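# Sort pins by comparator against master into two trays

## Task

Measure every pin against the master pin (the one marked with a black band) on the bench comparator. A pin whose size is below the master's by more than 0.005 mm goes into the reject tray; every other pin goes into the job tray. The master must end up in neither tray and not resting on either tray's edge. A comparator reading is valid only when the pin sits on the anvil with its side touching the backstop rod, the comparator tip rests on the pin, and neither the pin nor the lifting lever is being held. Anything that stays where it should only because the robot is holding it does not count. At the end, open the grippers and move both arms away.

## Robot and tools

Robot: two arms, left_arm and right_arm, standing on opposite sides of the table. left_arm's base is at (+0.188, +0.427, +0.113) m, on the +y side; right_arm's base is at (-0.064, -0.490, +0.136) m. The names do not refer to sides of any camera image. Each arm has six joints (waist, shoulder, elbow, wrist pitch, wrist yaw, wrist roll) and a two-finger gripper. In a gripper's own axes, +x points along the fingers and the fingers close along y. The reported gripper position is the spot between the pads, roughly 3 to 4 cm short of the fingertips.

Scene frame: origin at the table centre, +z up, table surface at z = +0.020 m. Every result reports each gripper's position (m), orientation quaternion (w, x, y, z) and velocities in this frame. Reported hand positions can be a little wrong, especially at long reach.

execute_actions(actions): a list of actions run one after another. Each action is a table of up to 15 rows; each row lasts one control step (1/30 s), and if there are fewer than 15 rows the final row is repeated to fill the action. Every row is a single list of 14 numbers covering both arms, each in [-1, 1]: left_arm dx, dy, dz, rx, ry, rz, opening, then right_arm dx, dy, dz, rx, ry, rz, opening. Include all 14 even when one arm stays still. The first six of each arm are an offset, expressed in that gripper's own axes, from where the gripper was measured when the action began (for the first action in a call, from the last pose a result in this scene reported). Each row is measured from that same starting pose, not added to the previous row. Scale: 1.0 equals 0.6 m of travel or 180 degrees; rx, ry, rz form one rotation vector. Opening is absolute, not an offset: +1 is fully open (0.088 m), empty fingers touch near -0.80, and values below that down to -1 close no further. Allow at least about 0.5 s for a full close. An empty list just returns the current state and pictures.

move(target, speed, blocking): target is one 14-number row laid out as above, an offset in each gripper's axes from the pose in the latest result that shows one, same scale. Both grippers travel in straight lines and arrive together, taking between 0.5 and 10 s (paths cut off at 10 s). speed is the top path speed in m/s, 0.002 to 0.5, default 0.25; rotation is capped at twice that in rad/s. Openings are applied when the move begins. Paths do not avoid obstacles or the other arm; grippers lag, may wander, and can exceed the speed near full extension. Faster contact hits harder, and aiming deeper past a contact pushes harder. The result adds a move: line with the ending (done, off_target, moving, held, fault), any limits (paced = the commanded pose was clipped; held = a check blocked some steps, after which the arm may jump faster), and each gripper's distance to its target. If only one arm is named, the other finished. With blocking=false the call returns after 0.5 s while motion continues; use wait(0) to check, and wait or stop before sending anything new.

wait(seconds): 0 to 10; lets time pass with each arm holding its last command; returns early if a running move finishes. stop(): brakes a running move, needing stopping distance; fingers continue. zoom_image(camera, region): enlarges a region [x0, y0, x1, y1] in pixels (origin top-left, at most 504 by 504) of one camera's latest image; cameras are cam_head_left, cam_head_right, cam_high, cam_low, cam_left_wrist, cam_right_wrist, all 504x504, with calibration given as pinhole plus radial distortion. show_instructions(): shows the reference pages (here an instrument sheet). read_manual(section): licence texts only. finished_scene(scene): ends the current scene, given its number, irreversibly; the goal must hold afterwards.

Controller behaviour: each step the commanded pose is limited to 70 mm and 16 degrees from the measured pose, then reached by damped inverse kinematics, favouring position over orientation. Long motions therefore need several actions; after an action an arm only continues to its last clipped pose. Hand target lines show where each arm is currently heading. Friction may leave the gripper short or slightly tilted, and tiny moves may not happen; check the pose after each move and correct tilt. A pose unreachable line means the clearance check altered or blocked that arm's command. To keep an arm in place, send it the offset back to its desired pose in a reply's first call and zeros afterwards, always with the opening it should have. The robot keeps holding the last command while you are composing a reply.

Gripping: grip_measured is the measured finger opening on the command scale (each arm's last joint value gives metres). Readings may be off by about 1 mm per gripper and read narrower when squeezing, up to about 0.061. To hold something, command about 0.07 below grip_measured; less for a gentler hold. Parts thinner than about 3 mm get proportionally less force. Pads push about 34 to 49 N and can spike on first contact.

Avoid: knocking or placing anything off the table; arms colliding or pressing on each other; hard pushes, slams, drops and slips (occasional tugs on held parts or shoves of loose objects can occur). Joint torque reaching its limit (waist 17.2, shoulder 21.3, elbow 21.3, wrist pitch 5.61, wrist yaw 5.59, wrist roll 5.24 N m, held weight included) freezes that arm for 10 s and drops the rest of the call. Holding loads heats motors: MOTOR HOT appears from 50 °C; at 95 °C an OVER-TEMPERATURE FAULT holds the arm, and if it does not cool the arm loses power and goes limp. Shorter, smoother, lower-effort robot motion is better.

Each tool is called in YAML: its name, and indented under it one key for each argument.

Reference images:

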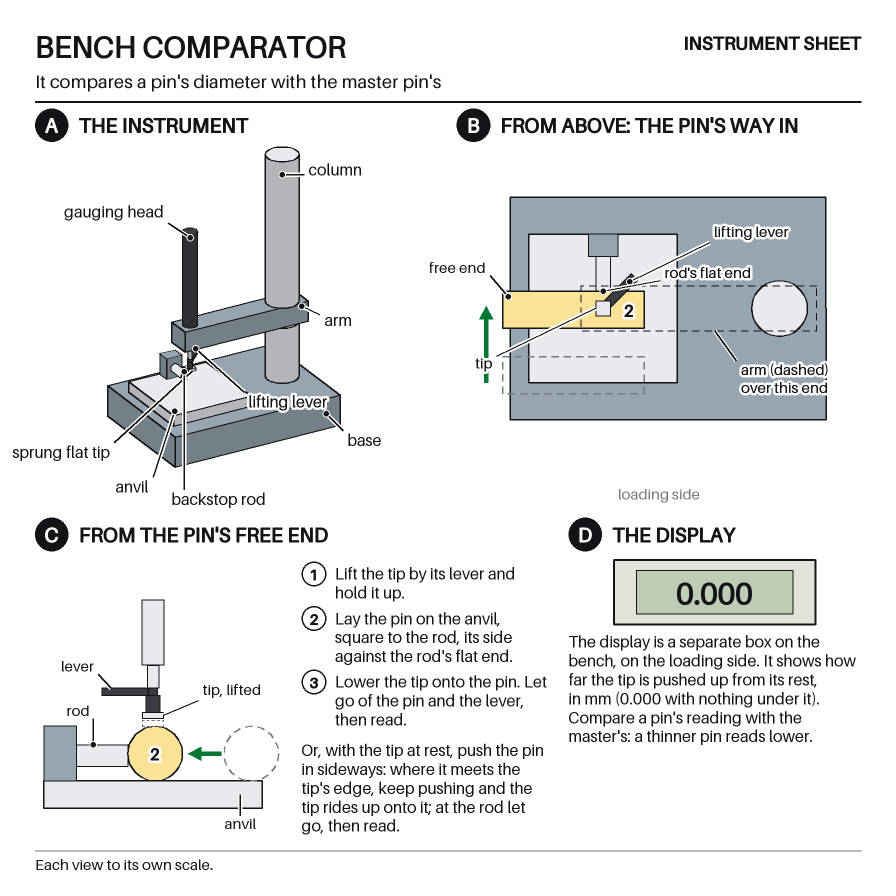

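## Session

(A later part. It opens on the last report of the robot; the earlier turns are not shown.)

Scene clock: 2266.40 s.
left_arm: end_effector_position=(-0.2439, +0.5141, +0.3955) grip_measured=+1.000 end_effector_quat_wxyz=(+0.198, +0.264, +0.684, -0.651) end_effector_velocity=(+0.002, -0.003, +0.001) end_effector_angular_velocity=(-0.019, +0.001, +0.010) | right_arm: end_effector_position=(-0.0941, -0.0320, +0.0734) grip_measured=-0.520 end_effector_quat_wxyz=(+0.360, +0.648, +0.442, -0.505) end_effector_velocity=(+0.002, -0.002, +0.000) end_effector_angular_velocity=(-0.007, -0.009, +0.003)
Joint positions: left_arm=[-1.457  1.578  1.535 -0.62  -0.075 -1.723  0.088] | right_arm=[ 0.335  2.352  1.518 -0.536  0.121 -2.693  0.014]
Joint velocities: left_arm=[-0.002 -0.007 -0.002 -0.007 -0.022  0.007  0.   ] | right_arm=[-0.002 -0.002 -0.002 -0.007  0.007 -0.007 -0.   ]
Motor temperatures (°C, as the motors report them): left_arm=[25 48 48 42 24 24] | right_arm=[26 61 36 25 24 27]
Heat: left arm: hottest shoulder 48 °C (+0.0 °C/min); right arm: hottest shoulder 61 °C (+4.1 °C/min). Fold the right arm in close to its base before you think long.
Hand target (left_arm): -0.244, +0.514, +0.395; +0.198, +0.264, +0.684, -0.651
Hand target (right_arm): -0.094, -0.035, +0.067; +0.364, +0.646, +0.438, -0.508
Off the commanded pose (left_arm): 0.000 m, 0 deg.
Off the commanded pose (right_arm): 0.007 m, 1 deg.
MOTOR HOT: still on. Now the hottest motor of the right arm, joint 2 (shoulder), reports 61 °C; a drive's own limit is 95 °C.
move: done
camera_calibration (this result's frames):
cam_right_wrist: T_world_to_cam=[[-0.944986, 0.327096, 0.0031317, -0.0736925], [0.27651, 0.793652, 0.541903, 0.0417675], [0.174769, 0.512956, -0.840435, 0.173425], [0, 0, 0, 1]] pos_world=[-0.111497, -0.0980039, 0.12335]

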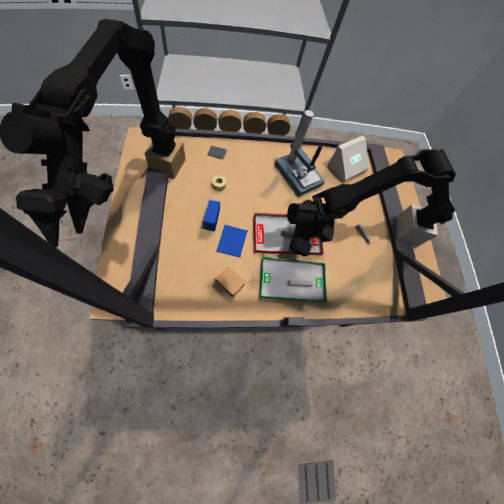

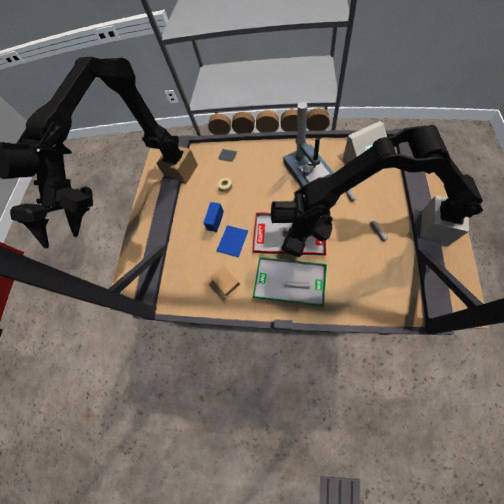

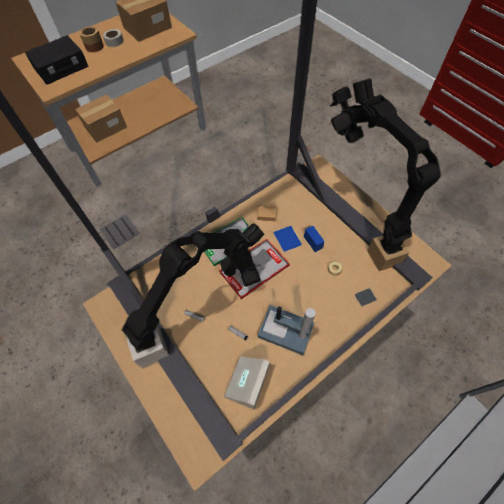

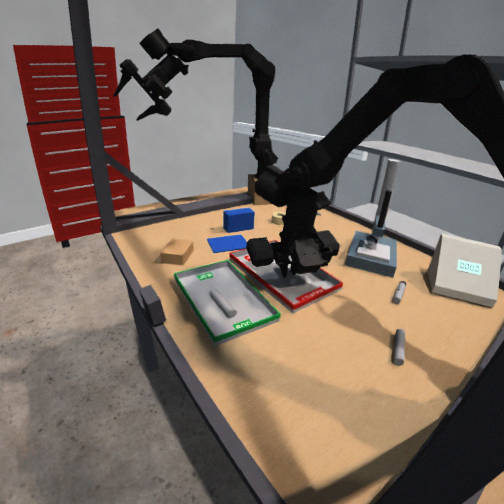

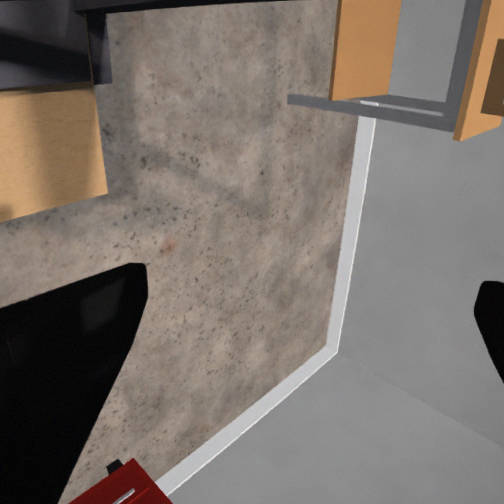

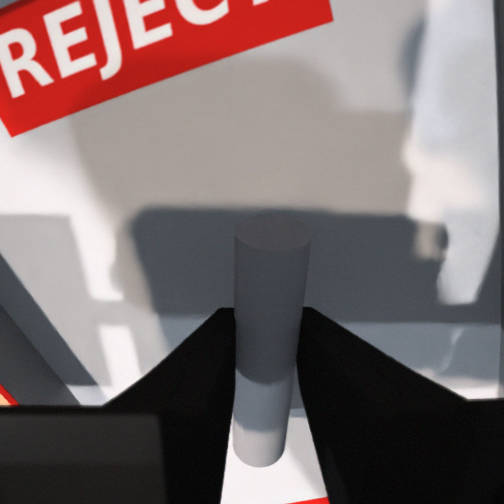

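move:
  target: [0,0,0,0,0,0,1,0.015,0,0.0035,0,-0.005,0,-0.8]
  speed: 0.03

Scene clock: 2276.37 s.
left_arm: end_effector_position=(-0.2439, +0.5141, +0.3955) grip_measured=+1.000 end_effector_quat_wxyz=(+0.198, +0.264, +0.684, -0.651) end_effector_velocity=(+0.001, -0.000, -0.003) end_effector_angular_velocity=(-0.001, -0.012, +0.008) | right_arm: end_effector_position=(-0.0946, -0.0336, +0.0689) grip_measured=-0.520 end_effector_quat_wxyz=(+0.362, +0.645, +0.440, -0.509) end_effector_velocity=(-0.002, -0.004, -0.001) end_effector_angular_velocity=(-0.014, +0.022, -0.005)
Joint positions: left_arm=[-1.457  1.578  1.535 -0.62  -0.075 -1.723  0.088] | right_arm=[ 0.335  2.362  1.519 -0.536  0.116 -2.693  0.014]
Joint velocities: left_arm=[-0.002  0.002 -0.002 -0.007 -0.007 -0.007  0.   ] | right_arm=[-0.002 -0.002 -0.007 -0.007 -0.022  0.007 -0.   ]
Motor temperatures (°C, as the motors report them): left_arm=[25 48 49 42 24 24] | right_arm=[26 61 35 25 24 27]
Heat: left arm: hottest elbow 49 °C (+1.0 °C/min); right arm: hottest shoulder 61 °C (+3.0 °C/min). Fold the right arm in close to its base before you think long.
Hand target (left_arm): -0.244, +0.514, +0.395; +0.198, +0.264, +0.684, -0.651
Hand target (right_arm): -0.094, -0.032, +0.064; +0.363, +0.644, +0.439, -0.510
Off the commanded pose (left_arm): 0.000 m, 0 deg.
Off the commanded pose (right_arm): 0.005 m, 0 deg.
MOTOR HOT: still on. Now the hottest motor of the right arm, joint 2 (shoulder), reports 61 °C; a drive's own limit is 95 °C.
move: done
camera_calibration (this result's frames):
cam_right_wrist: T_world_to_cam=[[-0.945288, 0.326217, 0.00350407, -0.0737967], [0.277808, 0.799289, 0.532879, 0.0465376], [0.171033, 0.504698, -0.846184, 0.170333], [0, 0, 0, 1]] pos_world=[-0.11182, -0.0990897, 0.119592]

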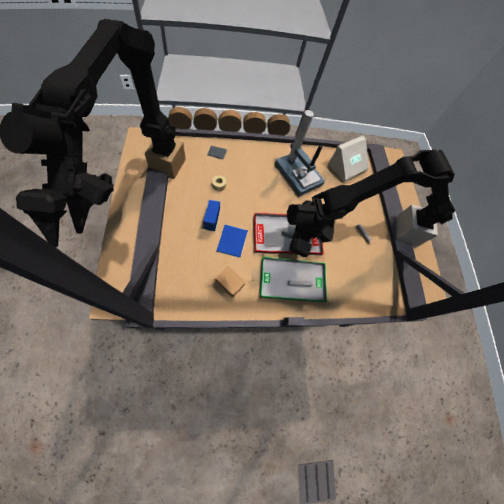

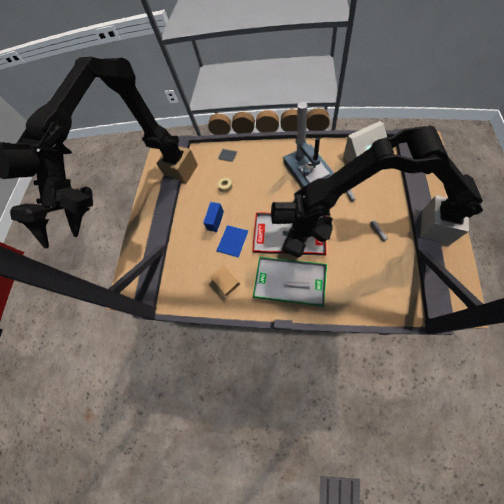

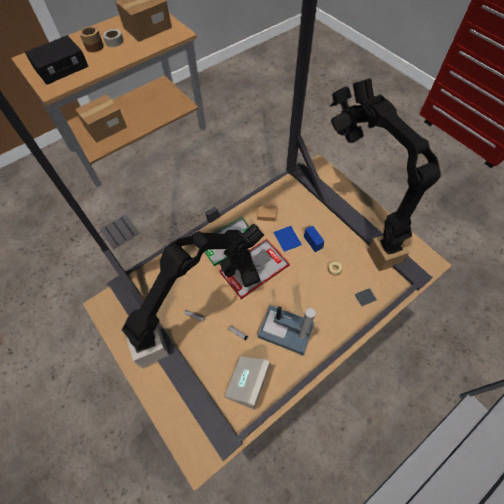

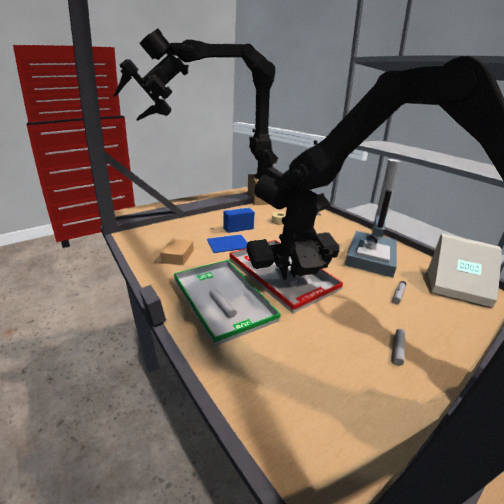

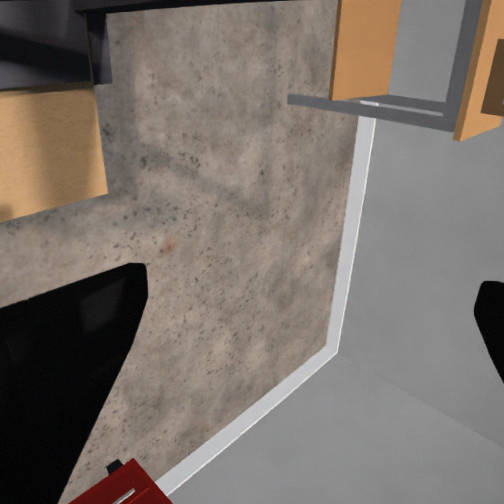

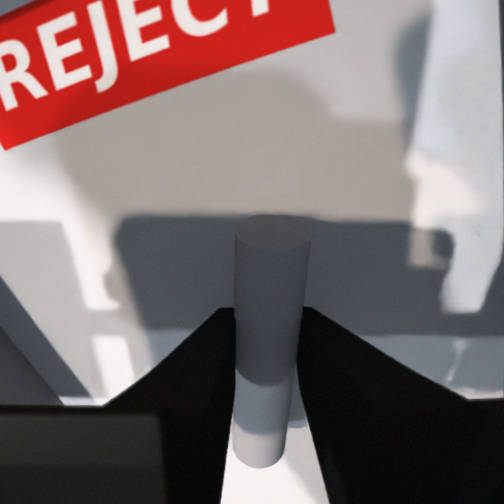

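z=0.069; release gently.

execute_actions:
  actions:
    - [[0,0,0,0,0,0,1,0,0,0,0,0,0,-0.45]]
    - [[0,0,0,0,0,0,1,0,0,0,0,0,0,-0.2]]

move:
  target: [0,0,0,0,0,0,1,-0.10,0,-0.023,0,0,0,0.0]
  speed: 0.15

Scene clock: 2283.60 s.
left_arm: end_effector_position=(-0.2439, +0.5141, +0.3955) grip_measured=+1.000 end_effector_quat_wxyz=(+0.198, +0.264, +0.684, -0.651) end_effector_velocity=(+0.001, +0.002, -0.003) end_effector_angular_velocity=(+0.007, -0.014, -0.004) | right_arm: end_effector_position=(-0.0947, -0.0336, +0.0687) grip_measured=-0.205 end_effector_quat_wxyz=(+0.362, +0.645, +0.440, -0.509) end_effector_velocity=(+0.000, -0.000, +0.001) end_effector_angular_velocity=(-0.002, +0.008, -0.008)
Joint positions: left_arm=[-1.457  1.578  1.535 -0.62  -0.075 -1.723  0.088] | right_arm=[ 0.335  2.363  1.519 -0.536  0.115 -2.693  0.029]
Joint velocities: left_arm=[-0.002  0.002 -0.002 -0.007  0.007 -0.007  0.   ] | right_arm=[-0.002 -0.002  0.002 -0.007 -0.007  0.007  0.001]
Motor temperatures (°C, as the motors report them): left_arm=[25 48 49 42 24 24] | right_arm=[26 60 35 25 24 27]
Heat: left arm: hottest elbow 49 °C (+1.0 °C/min); right arm: hottest shoulder 60 °C (+2.0 °C/min). Fold the right arm in close to its base before you think long.
Hand target (left_arm): -0.244, +0.514, +0.395; +0.198, +0.264, +0.684, -0.651
Hand target (right_arm): -0.095, -0.034, +0.069; +0.362, +0.645, +0.440, -0.509
Off the commanded pose (left_arm): 0.000 m, 0 deg.
Off the commanded pose (right_arm): 0.000 m, 0 deg.
MOTOR HOT: still on. Now the hottest motor of the right arm, joint 2 (shoulder), reports 60 °C; a drive's own limit is 95 °C.
camera_calibration (this result's frames):
cam_right_wrist: T_world_to_cam=[[-0.945311, 0.32615, 0.00368229, -0.0738374], [0.277928, 0.799532, 0.532452, 0.0467481], [0.170715, 0.504356, -0.846452, 0.170207], [0, 0, 0, 1]] pos_world=[-0.111849, -0.0991393, 0.119452]

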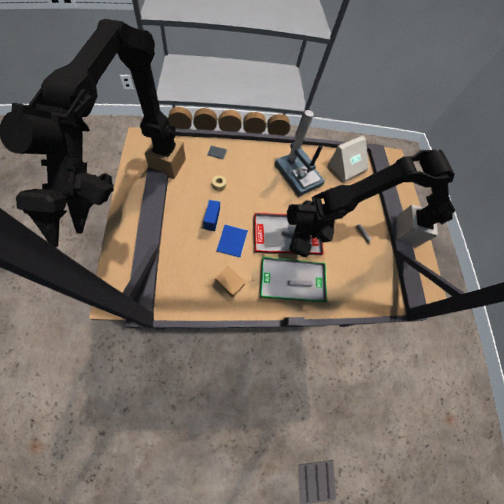

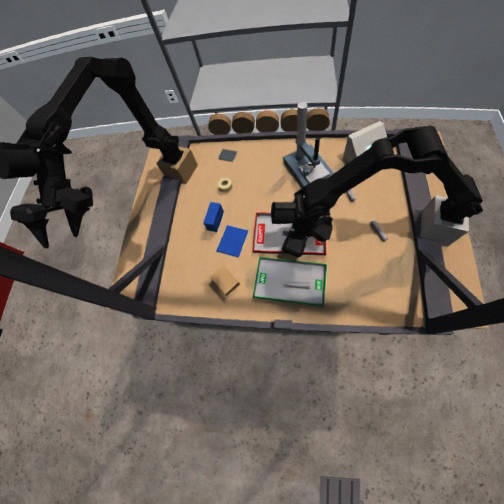

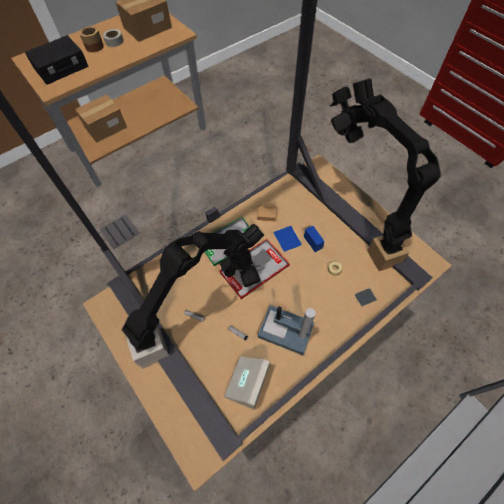

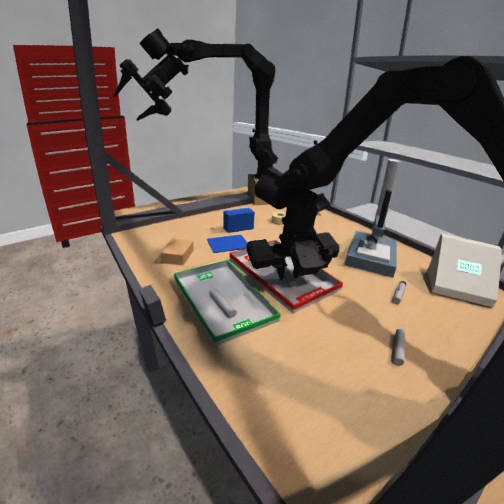

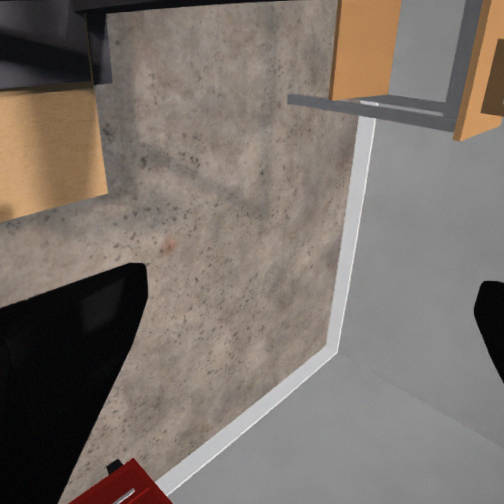

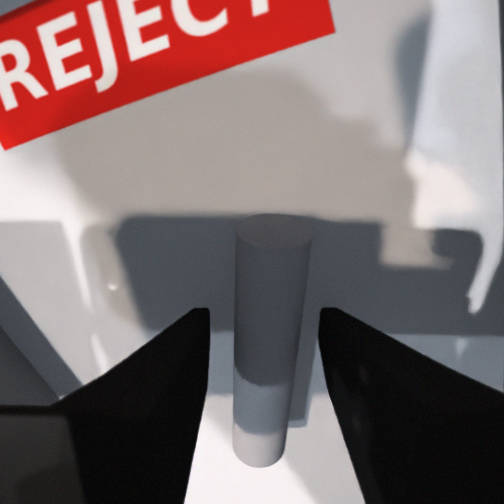

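Scene clock: 2284.50 s.
left_arm: end_effector_position=(-0.2439, +0.5141, +0.3955) grip_measured=+1.000 end_effector_quat_wxyz=(+0.198, +0.264, +0.684, -0.651) end_effector_velocity=(+0.004, -0.003, -0.002) end_effector_angular_velocity=(-0.002, -0.016, +0.013) | right_arm: end_effector_position=(-0.0943, -0.0376, +0.1202) grip_measured=-0.002 end_effector_quat_wxyz=(+0.370, +0.641, +0.434, -0.513) end_effector_velocity=(+0.004, +0.001, +0.003) end_effector_angular_velocity=(+0.002, -0.008, -0.001)
Joint positions: left_arm=[-1.457  1.578  1.535 -0.62  -0.075 -1.723  0.088] | right_arm=[ 0.335  2.265  1.58  -0.719  0.115 -2.693  0.039]
Joint velocities: left_arm=[ 0.002 -0.007 -0.002 -0.022 -0.007 -0.007  0.   ] | right_arm=[-0.007 -0.002  0.007 -0.007  0.007 -0.007 -0.   ]
Motor temperatures (°C, as the motors report them): left_arm=[25 48 49 42 24 24] | right_arm=[26 61 36 25 24 27]
Heat: left arm: hottest elbow 49 °C (+1.0 °C/min); right arm: hottest shoulder 61 °C (+3.0 °C/min). Fold the right arm in close to its base before you think long.
Hand target (left_arm): -0.244, +0.514, +0.395; +0.198, +0.264, +0.684, -0.651
Hand target (right_arm): -0.096, -0.033, +0.130; +0.362, +0.645, +0.440, -0.509
Off the commanded pose (left_arm): 0.000 m, 0 deg.
Off the commanded pose (right_arm): 0.011 m, 1 deg.
MOTOR HOT: still on. Now the hottest motor of the right arm, joint 2 (shoulder), reports 61 °C; a drive's own limit is 95 °C.
move: off_target (right_arm)
camera_calibration (this result's frames):
cam_right_wrist: T_world_to_cam=[[-0.945308, 0.326119, -0.00631334, -0.0711544], [0.276641, 0.811842, 0.51418, 0.0249184], [0.17281, 0.484312, -0.857659, 0.216469], [0, 0, 0, 1]] pos_world=[-0.111564, -0.101863, 0.172395]

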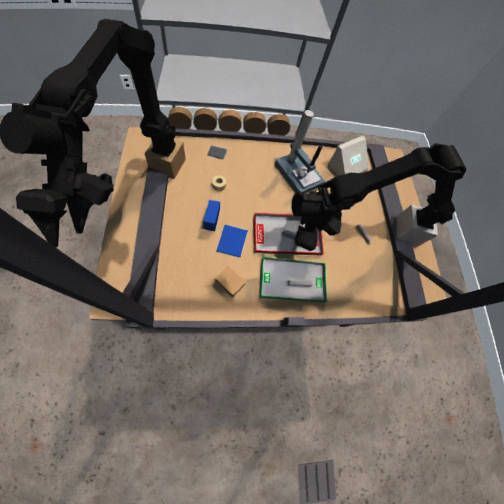

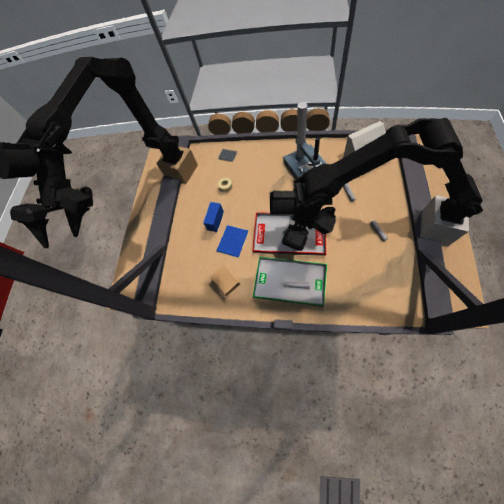

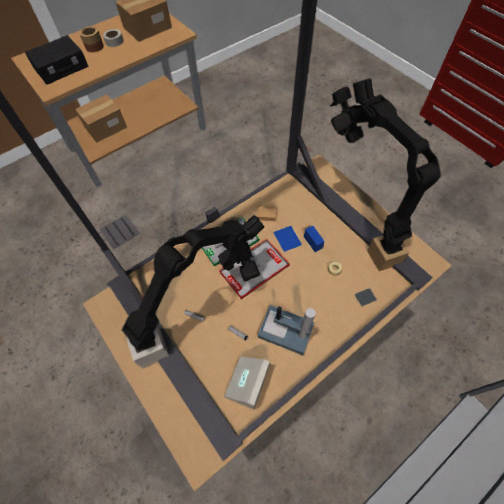

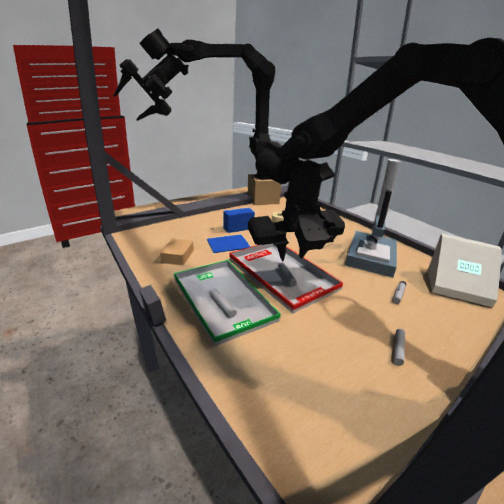

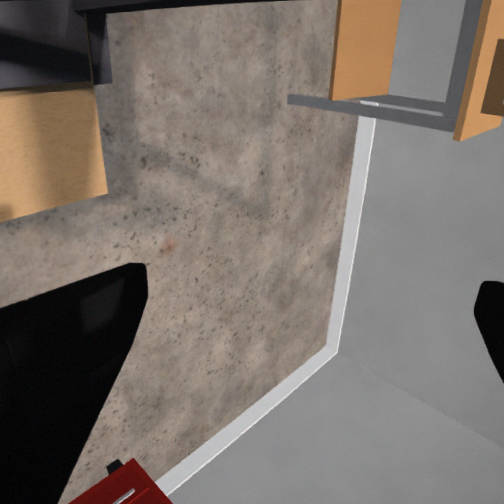

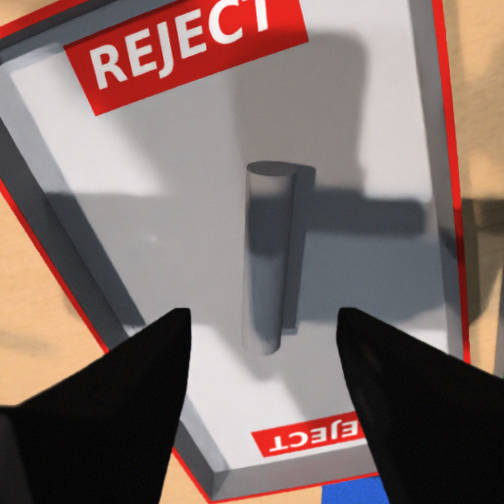

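move:
  target: [0,0,0,0,0,0,1,-0.082,0.162,0.410,0.2067,0.017,0.042,0.1]
  speed: 0.3

Scene clock: 2305.17 s.
left_arm: end_effector_position=(-0.2439, +0.5141, +0.3955) grip_measured=+1.000 end_effector_quat_wxyz=(+0.198, +0.264, +0.684, -0.651) end_effector_velocity=(+0.002, -0.000, -0.001) end_effector_angular_velocity=(-0.012, -0.005, -0.001) | right_arm: end_effector_position=(-0.0906, -0.3040, +0.1217) grip_measured=+0.098 end_effector_quat_wxyz=(+0.169, +0.765, +0.216, -0.582) end_effector_velocity=(-0.000, -0.004, +0.002) end_effector_angular_velocity=(-0.011, +0.003, +0.010)
Joint positions: left_arm=[-1.457  1.578  1.535 -0.62  -0.075 -1.723  0.088] | right_arm=[ 0.582  1.434  0.471 -0.56   0.264 -1.783  0.044]
Joint velocities: left_arm=[-0.002 -0.002 -0.002 -0.007 -0.007  0.007  0.   ] | right_arm=[ 0.002 -0.017 -0.002 -0.022 -0.007 -0.007 -0.   ]
Motor temperatures (°C, as the motors report them): left_arm=[25 48 49 42 24 24] | right_arm=[26 65 36 25 24 27]
Heat: left arm: hottest elbow 49 °C (+1.0 °C/min); right arm: hottest shoulder 65 °C (+3.0 °C/min). Fold the right arm in close to its base before you think long.
Hand target (left_arm): -0.244, +0.514, +0.395; +0.198, +0.264, +0.684, -0.651
Hand target (right_arm): -0.090, -0.306, +0.122; +0.167, +0.766, +0.215, -0.582
Off the commanded pose (left_arm): 0.000 m, 0 deg.
Off the commanded pose (right_arm): 0.003 m, 0 deg.
MOTOR HOT: still on. Now the hottest motor of the right arm, joint 2 (shoulder), reports 65 °C; a drive's own limit is 95 °C.
move: done
camera_calibration (this result's frames):
cam_right_wrist: T_world_to_cam=[[-0.54966, 0.835267, 0.0142664, 0.207316], [0.690157, 0.444413, 0.571122, 0.158309], [0.470699, 0.323769, -0.820741, 0.319871], [0, 0, 0, 1]] pos_world=[-0.145868, -0.347083, 0.16916]

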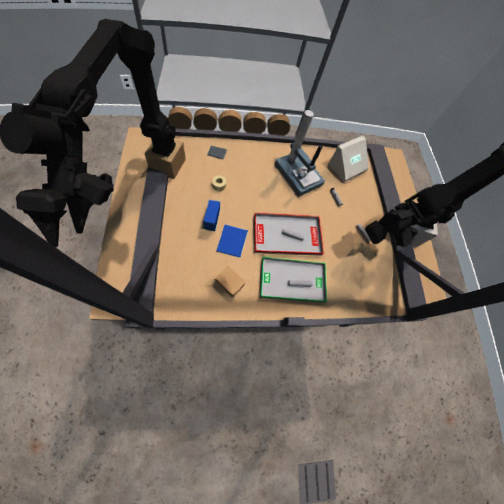

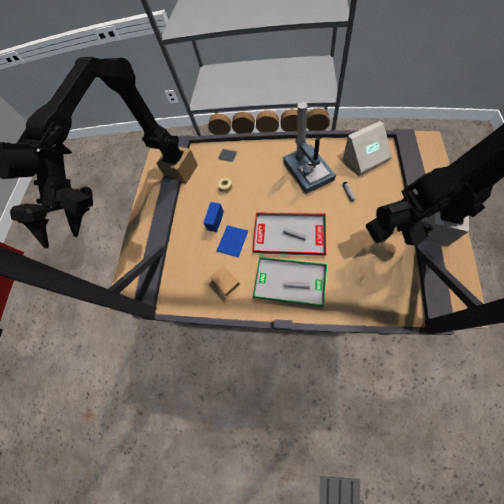

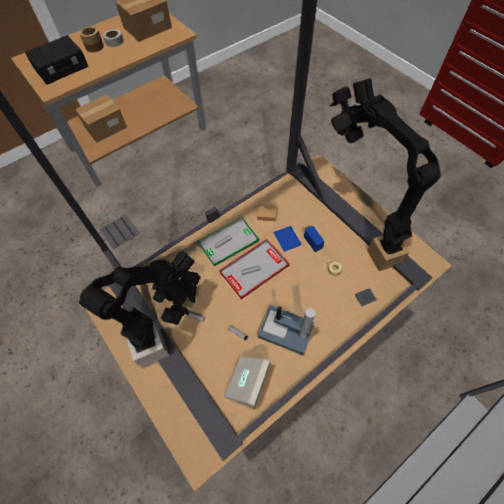

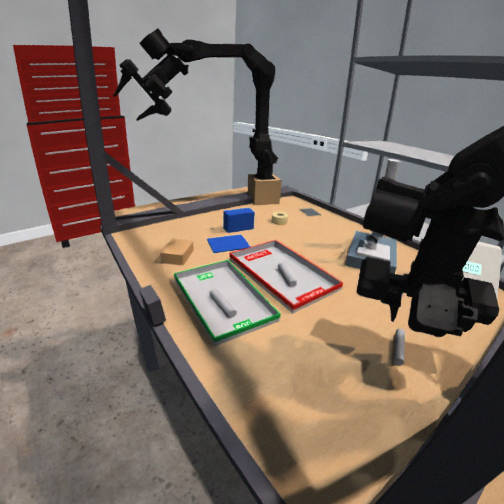

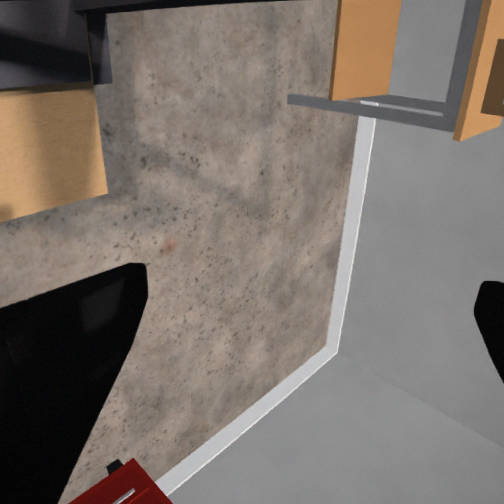

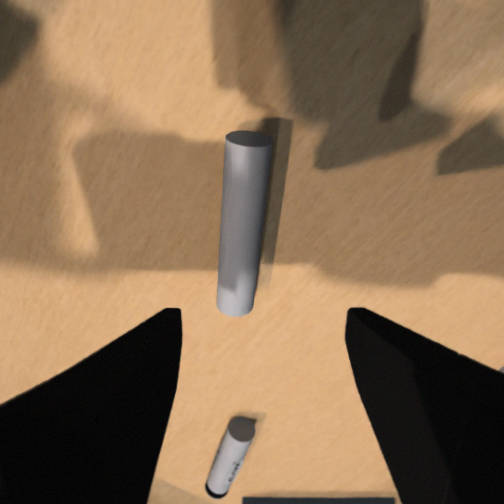

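move:
  target: [0,0,0,0,0,0,1,0.093,0.0117,0.026,0.0187,0,0.005,0.1]
  speed: 0.08

Scene clock: 2339.27 s.
left_arm: end_effector_position=(-0.2439, +0.5141, +0.3955) grip_measured=+1.000 end_effector_quat_wxyz=(+0.198, +0.264, +0.684, -0.651) end_effector_velocity=(-0.000, +0.000, +0.001) end_effector_angular_velocity=(+0.003, +0.007, +0.008) | right_arm: end_effector_position=(-0.0893, -0.3074, +0.0664) grip_measured=+0.098 end_effector_quat_wxyz=(+0.150, +0.770, +0.199, -0.587) end_effector_velocity=(+0.001, -0.005, -0.004) end_effector_angular_velocity=(-0.020, +0.000, +0.005)
Joint positions: left_arm=[-1.457  1.578  1.535 -0.62  -0.075 -1.723  0.088] | right_arm=[ 0.582  1.691  0.369 -0.204  0.264 -1.73   0.044]
Joint velocities: left_arm=[-0.002 -0.002 -0.002  0.007 -0.007 -0.007  0.   ] | right_arm=[-0.002  0.017 -0.007  0.007 -0.007 -0.007 -0.   ]
Motor temperatures (°C, as the motors report them): left_arm=[25 48 49 42 24 24] | right_arm=[26 54 33 25 24 27]
Heat: left arm: hottest elbow 49 °C (+0.0 °C/min); right arm: hottest shoulder 54 °C (-6.0 °C/min). Fold the right arm in close to its base before you think long.
Hand target (left_arm): -0.244, +0.514, +0.395; +0.198, +0.264, +0.684, -0.651
Hand target (right_arm): -0.087, -0.311, +0.064; +0.151, +0.772, +0.192, -0.587
Off the commanded pose (left_arm): 0.000 m, 0 deg.
Off the commanded pose (right_arm): 0.005 m, 1 deg.
MOTOR HOT: still on. Now the hottest motor of the right arm, joint 2 (shoulder), reports 54 °C; a drive's own limit is 95 °C.
move: done
camera_calibration (this result's frames):
cam_right_wrist: T_world_to_cam=[[-0.506437, 0.861914, 0.0250241, 0.22303], [0.714828, 0.40343, 0.571196, 0.180028], [0.482227, 0.307163, -0.820432, 0.270874], [0, 0, 0, 1]] pos_world=[-0.146361, -0.348064, 0.113821]

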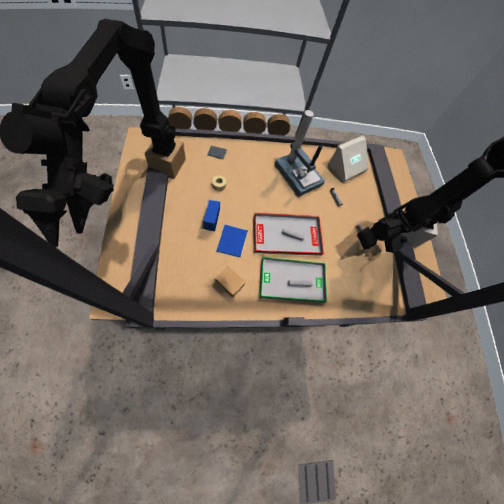

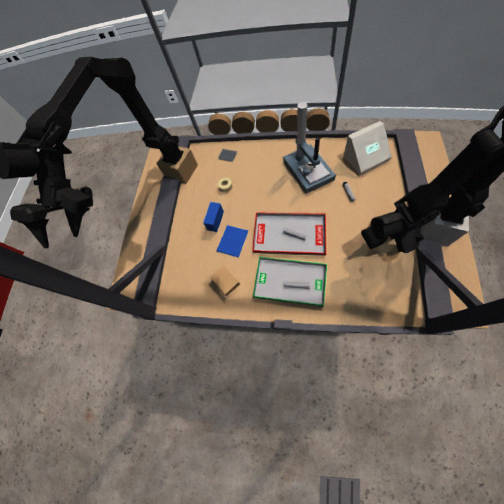

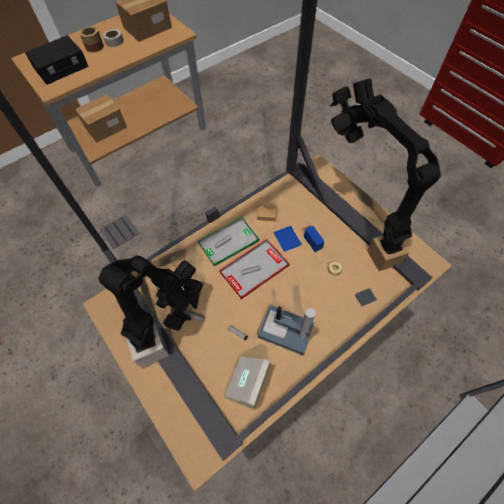

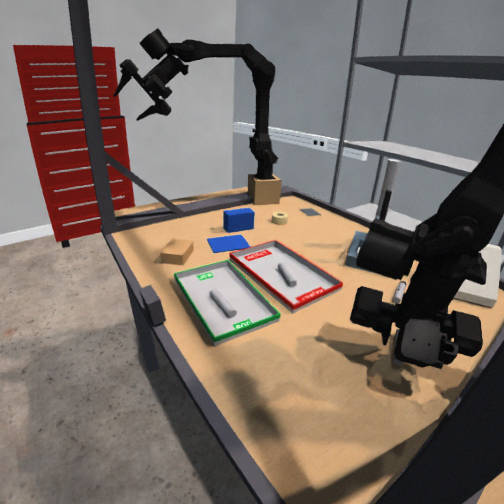

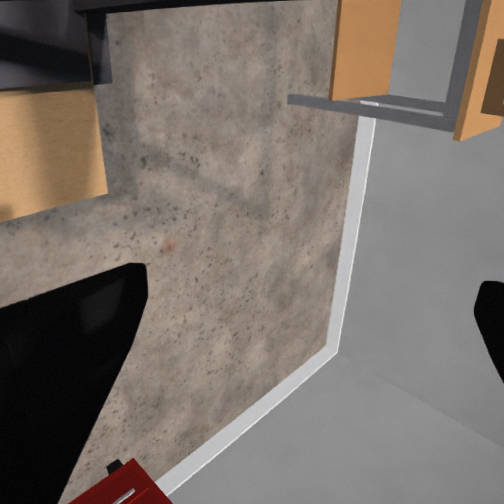

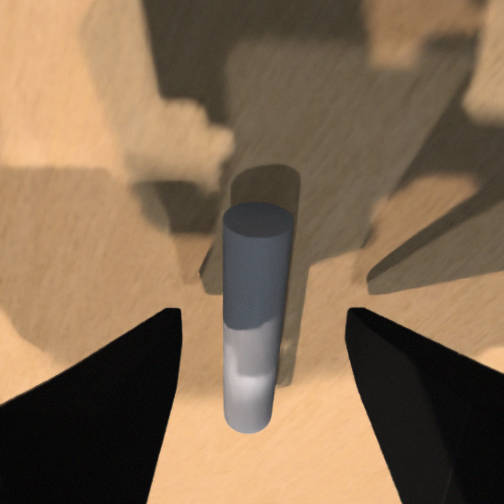

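move:
  target: [0,0,0,0,0,0,1,0.012,0.007,0.006,0,0,0,0.1]
  speed: 0.04

Scene clock: 2350.33 s.
left_arm: end_effector_position=(-0.2439, +0.5141, +0.3955) grip_measured=+1.000 end_effector_quat_wxyz=(+0.198, +0.264, +0.684, -0.651) end_effector_velocity=(+0.005, -0.001, -0.006) end_effector_angular_velocity=(-0.005, -0.026, +0.008) | right_arm: end_effector_position=(-0.0894, -0.3080, +0.0610) grip_measured=+0.098 end_effector_quat_wxyz=(+0.146, +0.769, +0.203, -0.588) end_effector_velocity=(-0.001, +0.001, -0.001) end_effector_angular_velocity=(+0.007, +0.010, +0.005)
Joint positions: left_arm=[-1.457  1.578  1.535 -0.62  -0.075 -1.723  0.088] | right_arm=[ 0.584  1.715  0.352 -0.151  0.264 -1.73   0.044]
Joint velocities: left_arm=[-0.002 -0.007 -0.012 -0.022 -0.007 -0.007  0.   ] | right_arm=[-0.002  0.002 -0.007  0.022 -0.007 -0.007 -0.   ]
Motor temperatures (°C, as the motors report them): left_arm=[25 48 49 42 24 24] | right_arm=[26 52 33 25 24 27]
Heat: left arm: hottest elbow 49 °C (+0.0 °C/min); right arm: hottest shoulder 52 °C (-10.0 °C/min). Fold the right arm in close to its base before you think long.
Hand target (left_arm): -0.244, +0.514, +0.395; +0.198, +0.264, +0.684, -0.651
Hand target (right_arm): -0.089, -0.312, +0.059; +0.150, +0.770, +0.199, -0.587
Off the commanded pose (left_arm): 0.000 m, 0 deg.
Off the commanded pose (right_arm): 0.005 m, 1 deg.
MOTOR HOT: still on. Now the hottest motor of the right arm, joint 2 (shoulder), reports 52 °C; a drive's own limit is 95 °C.
move: done
camera_calibration (this result's frames):
cam_right_wrist: T_world_to_cam=[[-0.507964, 0.86063, 0.0359016, 0.222455], [0.716241, 0.398854, 0.572637, 0.182097], [0.478509, 0.316593, -0.819022, 0.269183], [0, 0, 0, 1]] pos_world=[-0.146233, -0.349303, 0.108205]

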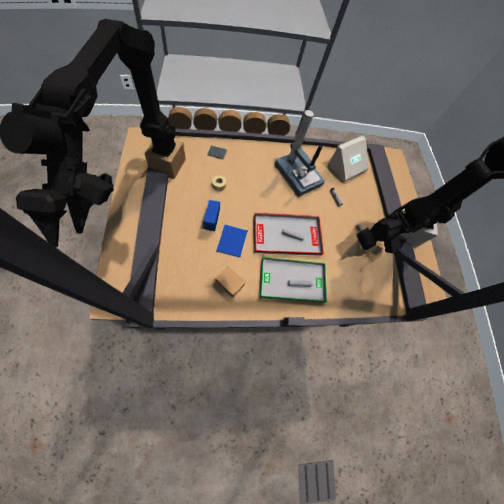

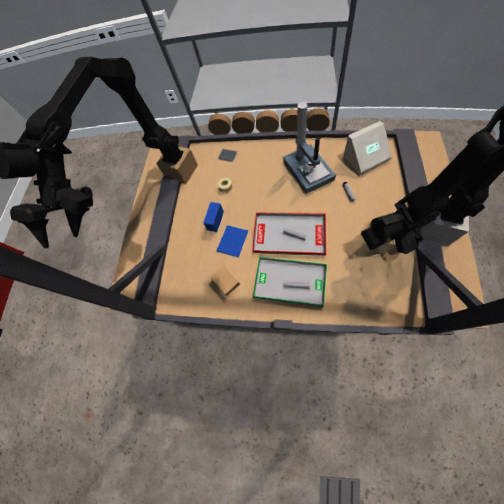

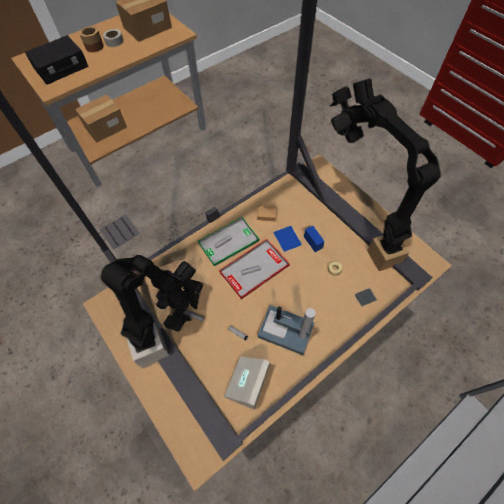

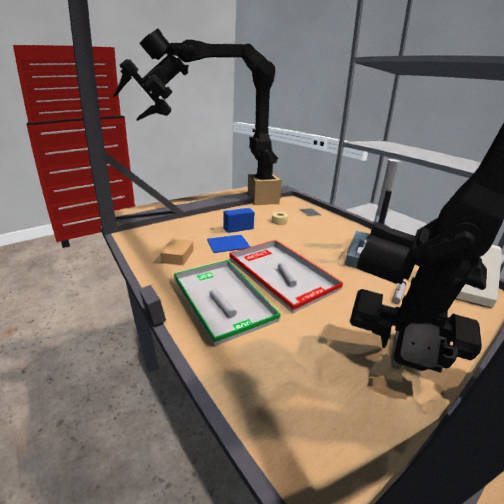

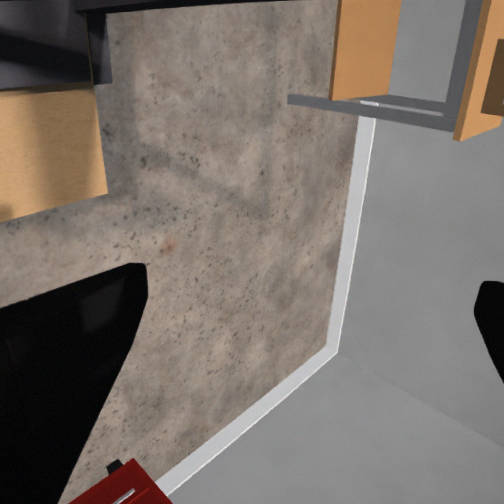

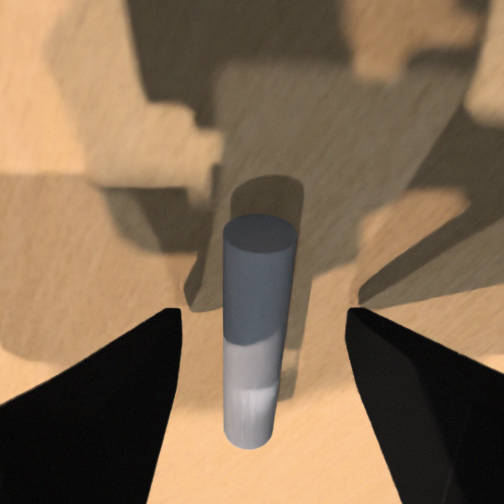

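execute_actions:
  actions: []

Scene clock: 2386.03 s.
left_arm: end_effector_position=(-0.2439, +0.5141, +0.3955) grip_measured=+1.000 end_effector_quat_wxyz=(+0.198, +0.264, +0.684, -0.651) end_effector_velocity=(+0.002, -0.003, +0.001) end_effector_angular_velocity=(+0.003, -0.002, +0.028) | right_arm: end_effector_position=(-0.0895, -0.3080, +0.0609) grip_measured=+0.098 end_effector_quat_wxyz=(+0.146, +0.769, +0.204, -0.588) end_effector_velocity=(+0.001, -0.003, -0.001) end_effector_angular_velocity=(-0.016, +0.002, +0.005)
Joint positions: left_arm=[-1.457  1.578  1.535 -0.62  -0.075 -1.723  0.088] | right_arm=[ 0.584  1.716  0.351 -0.15   0.264 -1.73   0.044]
Joint velocities: left_arm=[-0.002 -0.007 -0.002 -0.007 -0.022 -0.022  0.   ] | right_arm=[-0.002  0.002 -0.002 -0.007 -0.007 -0.007 -0.   ]
Motor temperatures (°C, as the motors report them): left_arm=[25 48 49 42 24 24] | right_arm=[26 47 31 25 24 27]
Heat: left arm: hottest elbow 49 °C (+0.0 °C/min); right arm: hottest shoulder 47 °C (-11.0 °C/min).
Hand target (left_arm): -0.244, +0.514, +0.395; +0.198, +0.264, +0.684, -0.651
Hand target (right_arm): -0.089, -0.312, +0.059; +0.150, +0.770, +0.200, -0.587
Off the commanded pose (left_arm): 0.000 m, 0 deg.
Off the commanded pose (right_arm): 0.005 m, 1 deg.
MOTOR HOT: cleared. Now the hottest motor of the right arm, joint 2 (shoulder), reports 47 °C.
camera_calibration (this result's frames):
cam_right_wrist: T_world_to_cam=[[-0.508287, 0.860423, 0.0362766, 0.222298], [0.716165, 0.398922, 0.572686, 0.182244], [0.478281, 0.317069, -0.818972, 0.269218], [0, 0, 0, 1]] pos_world=[-0.146287, -0.349333, 0.108049]

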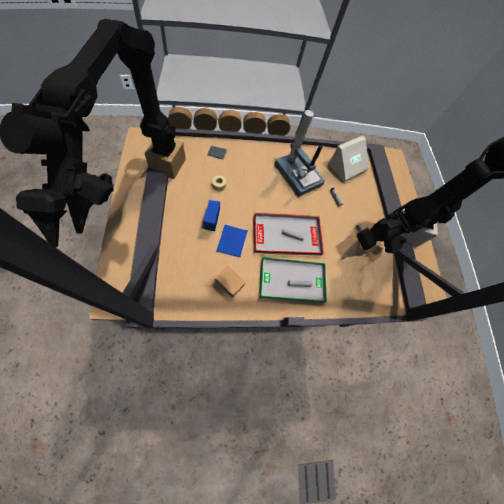

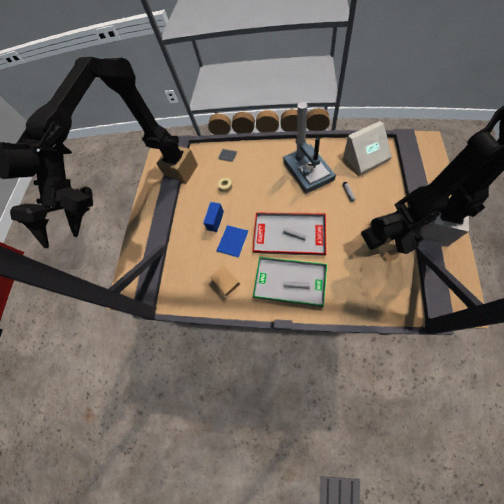

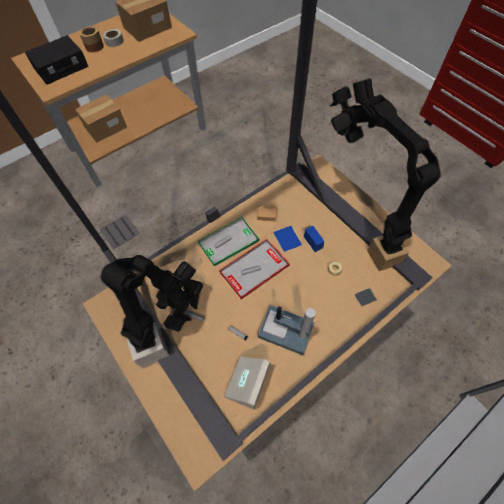

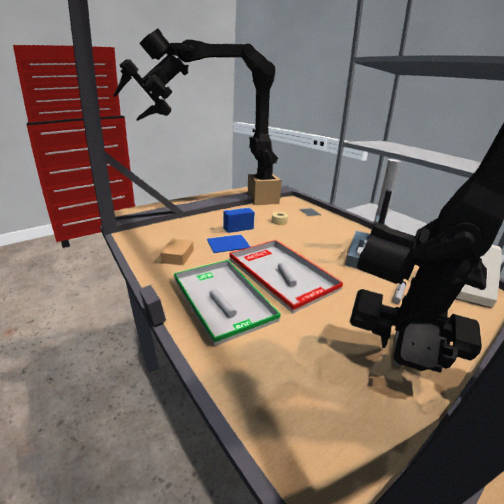

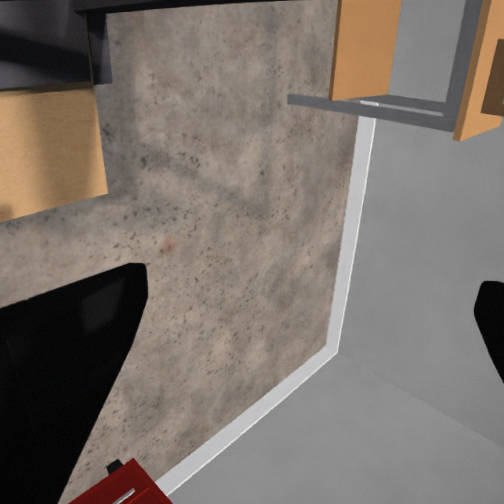

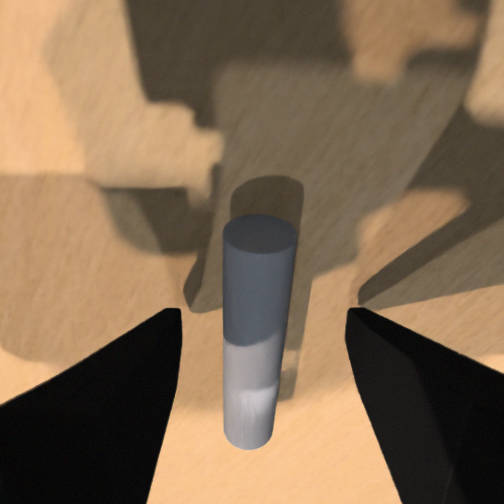

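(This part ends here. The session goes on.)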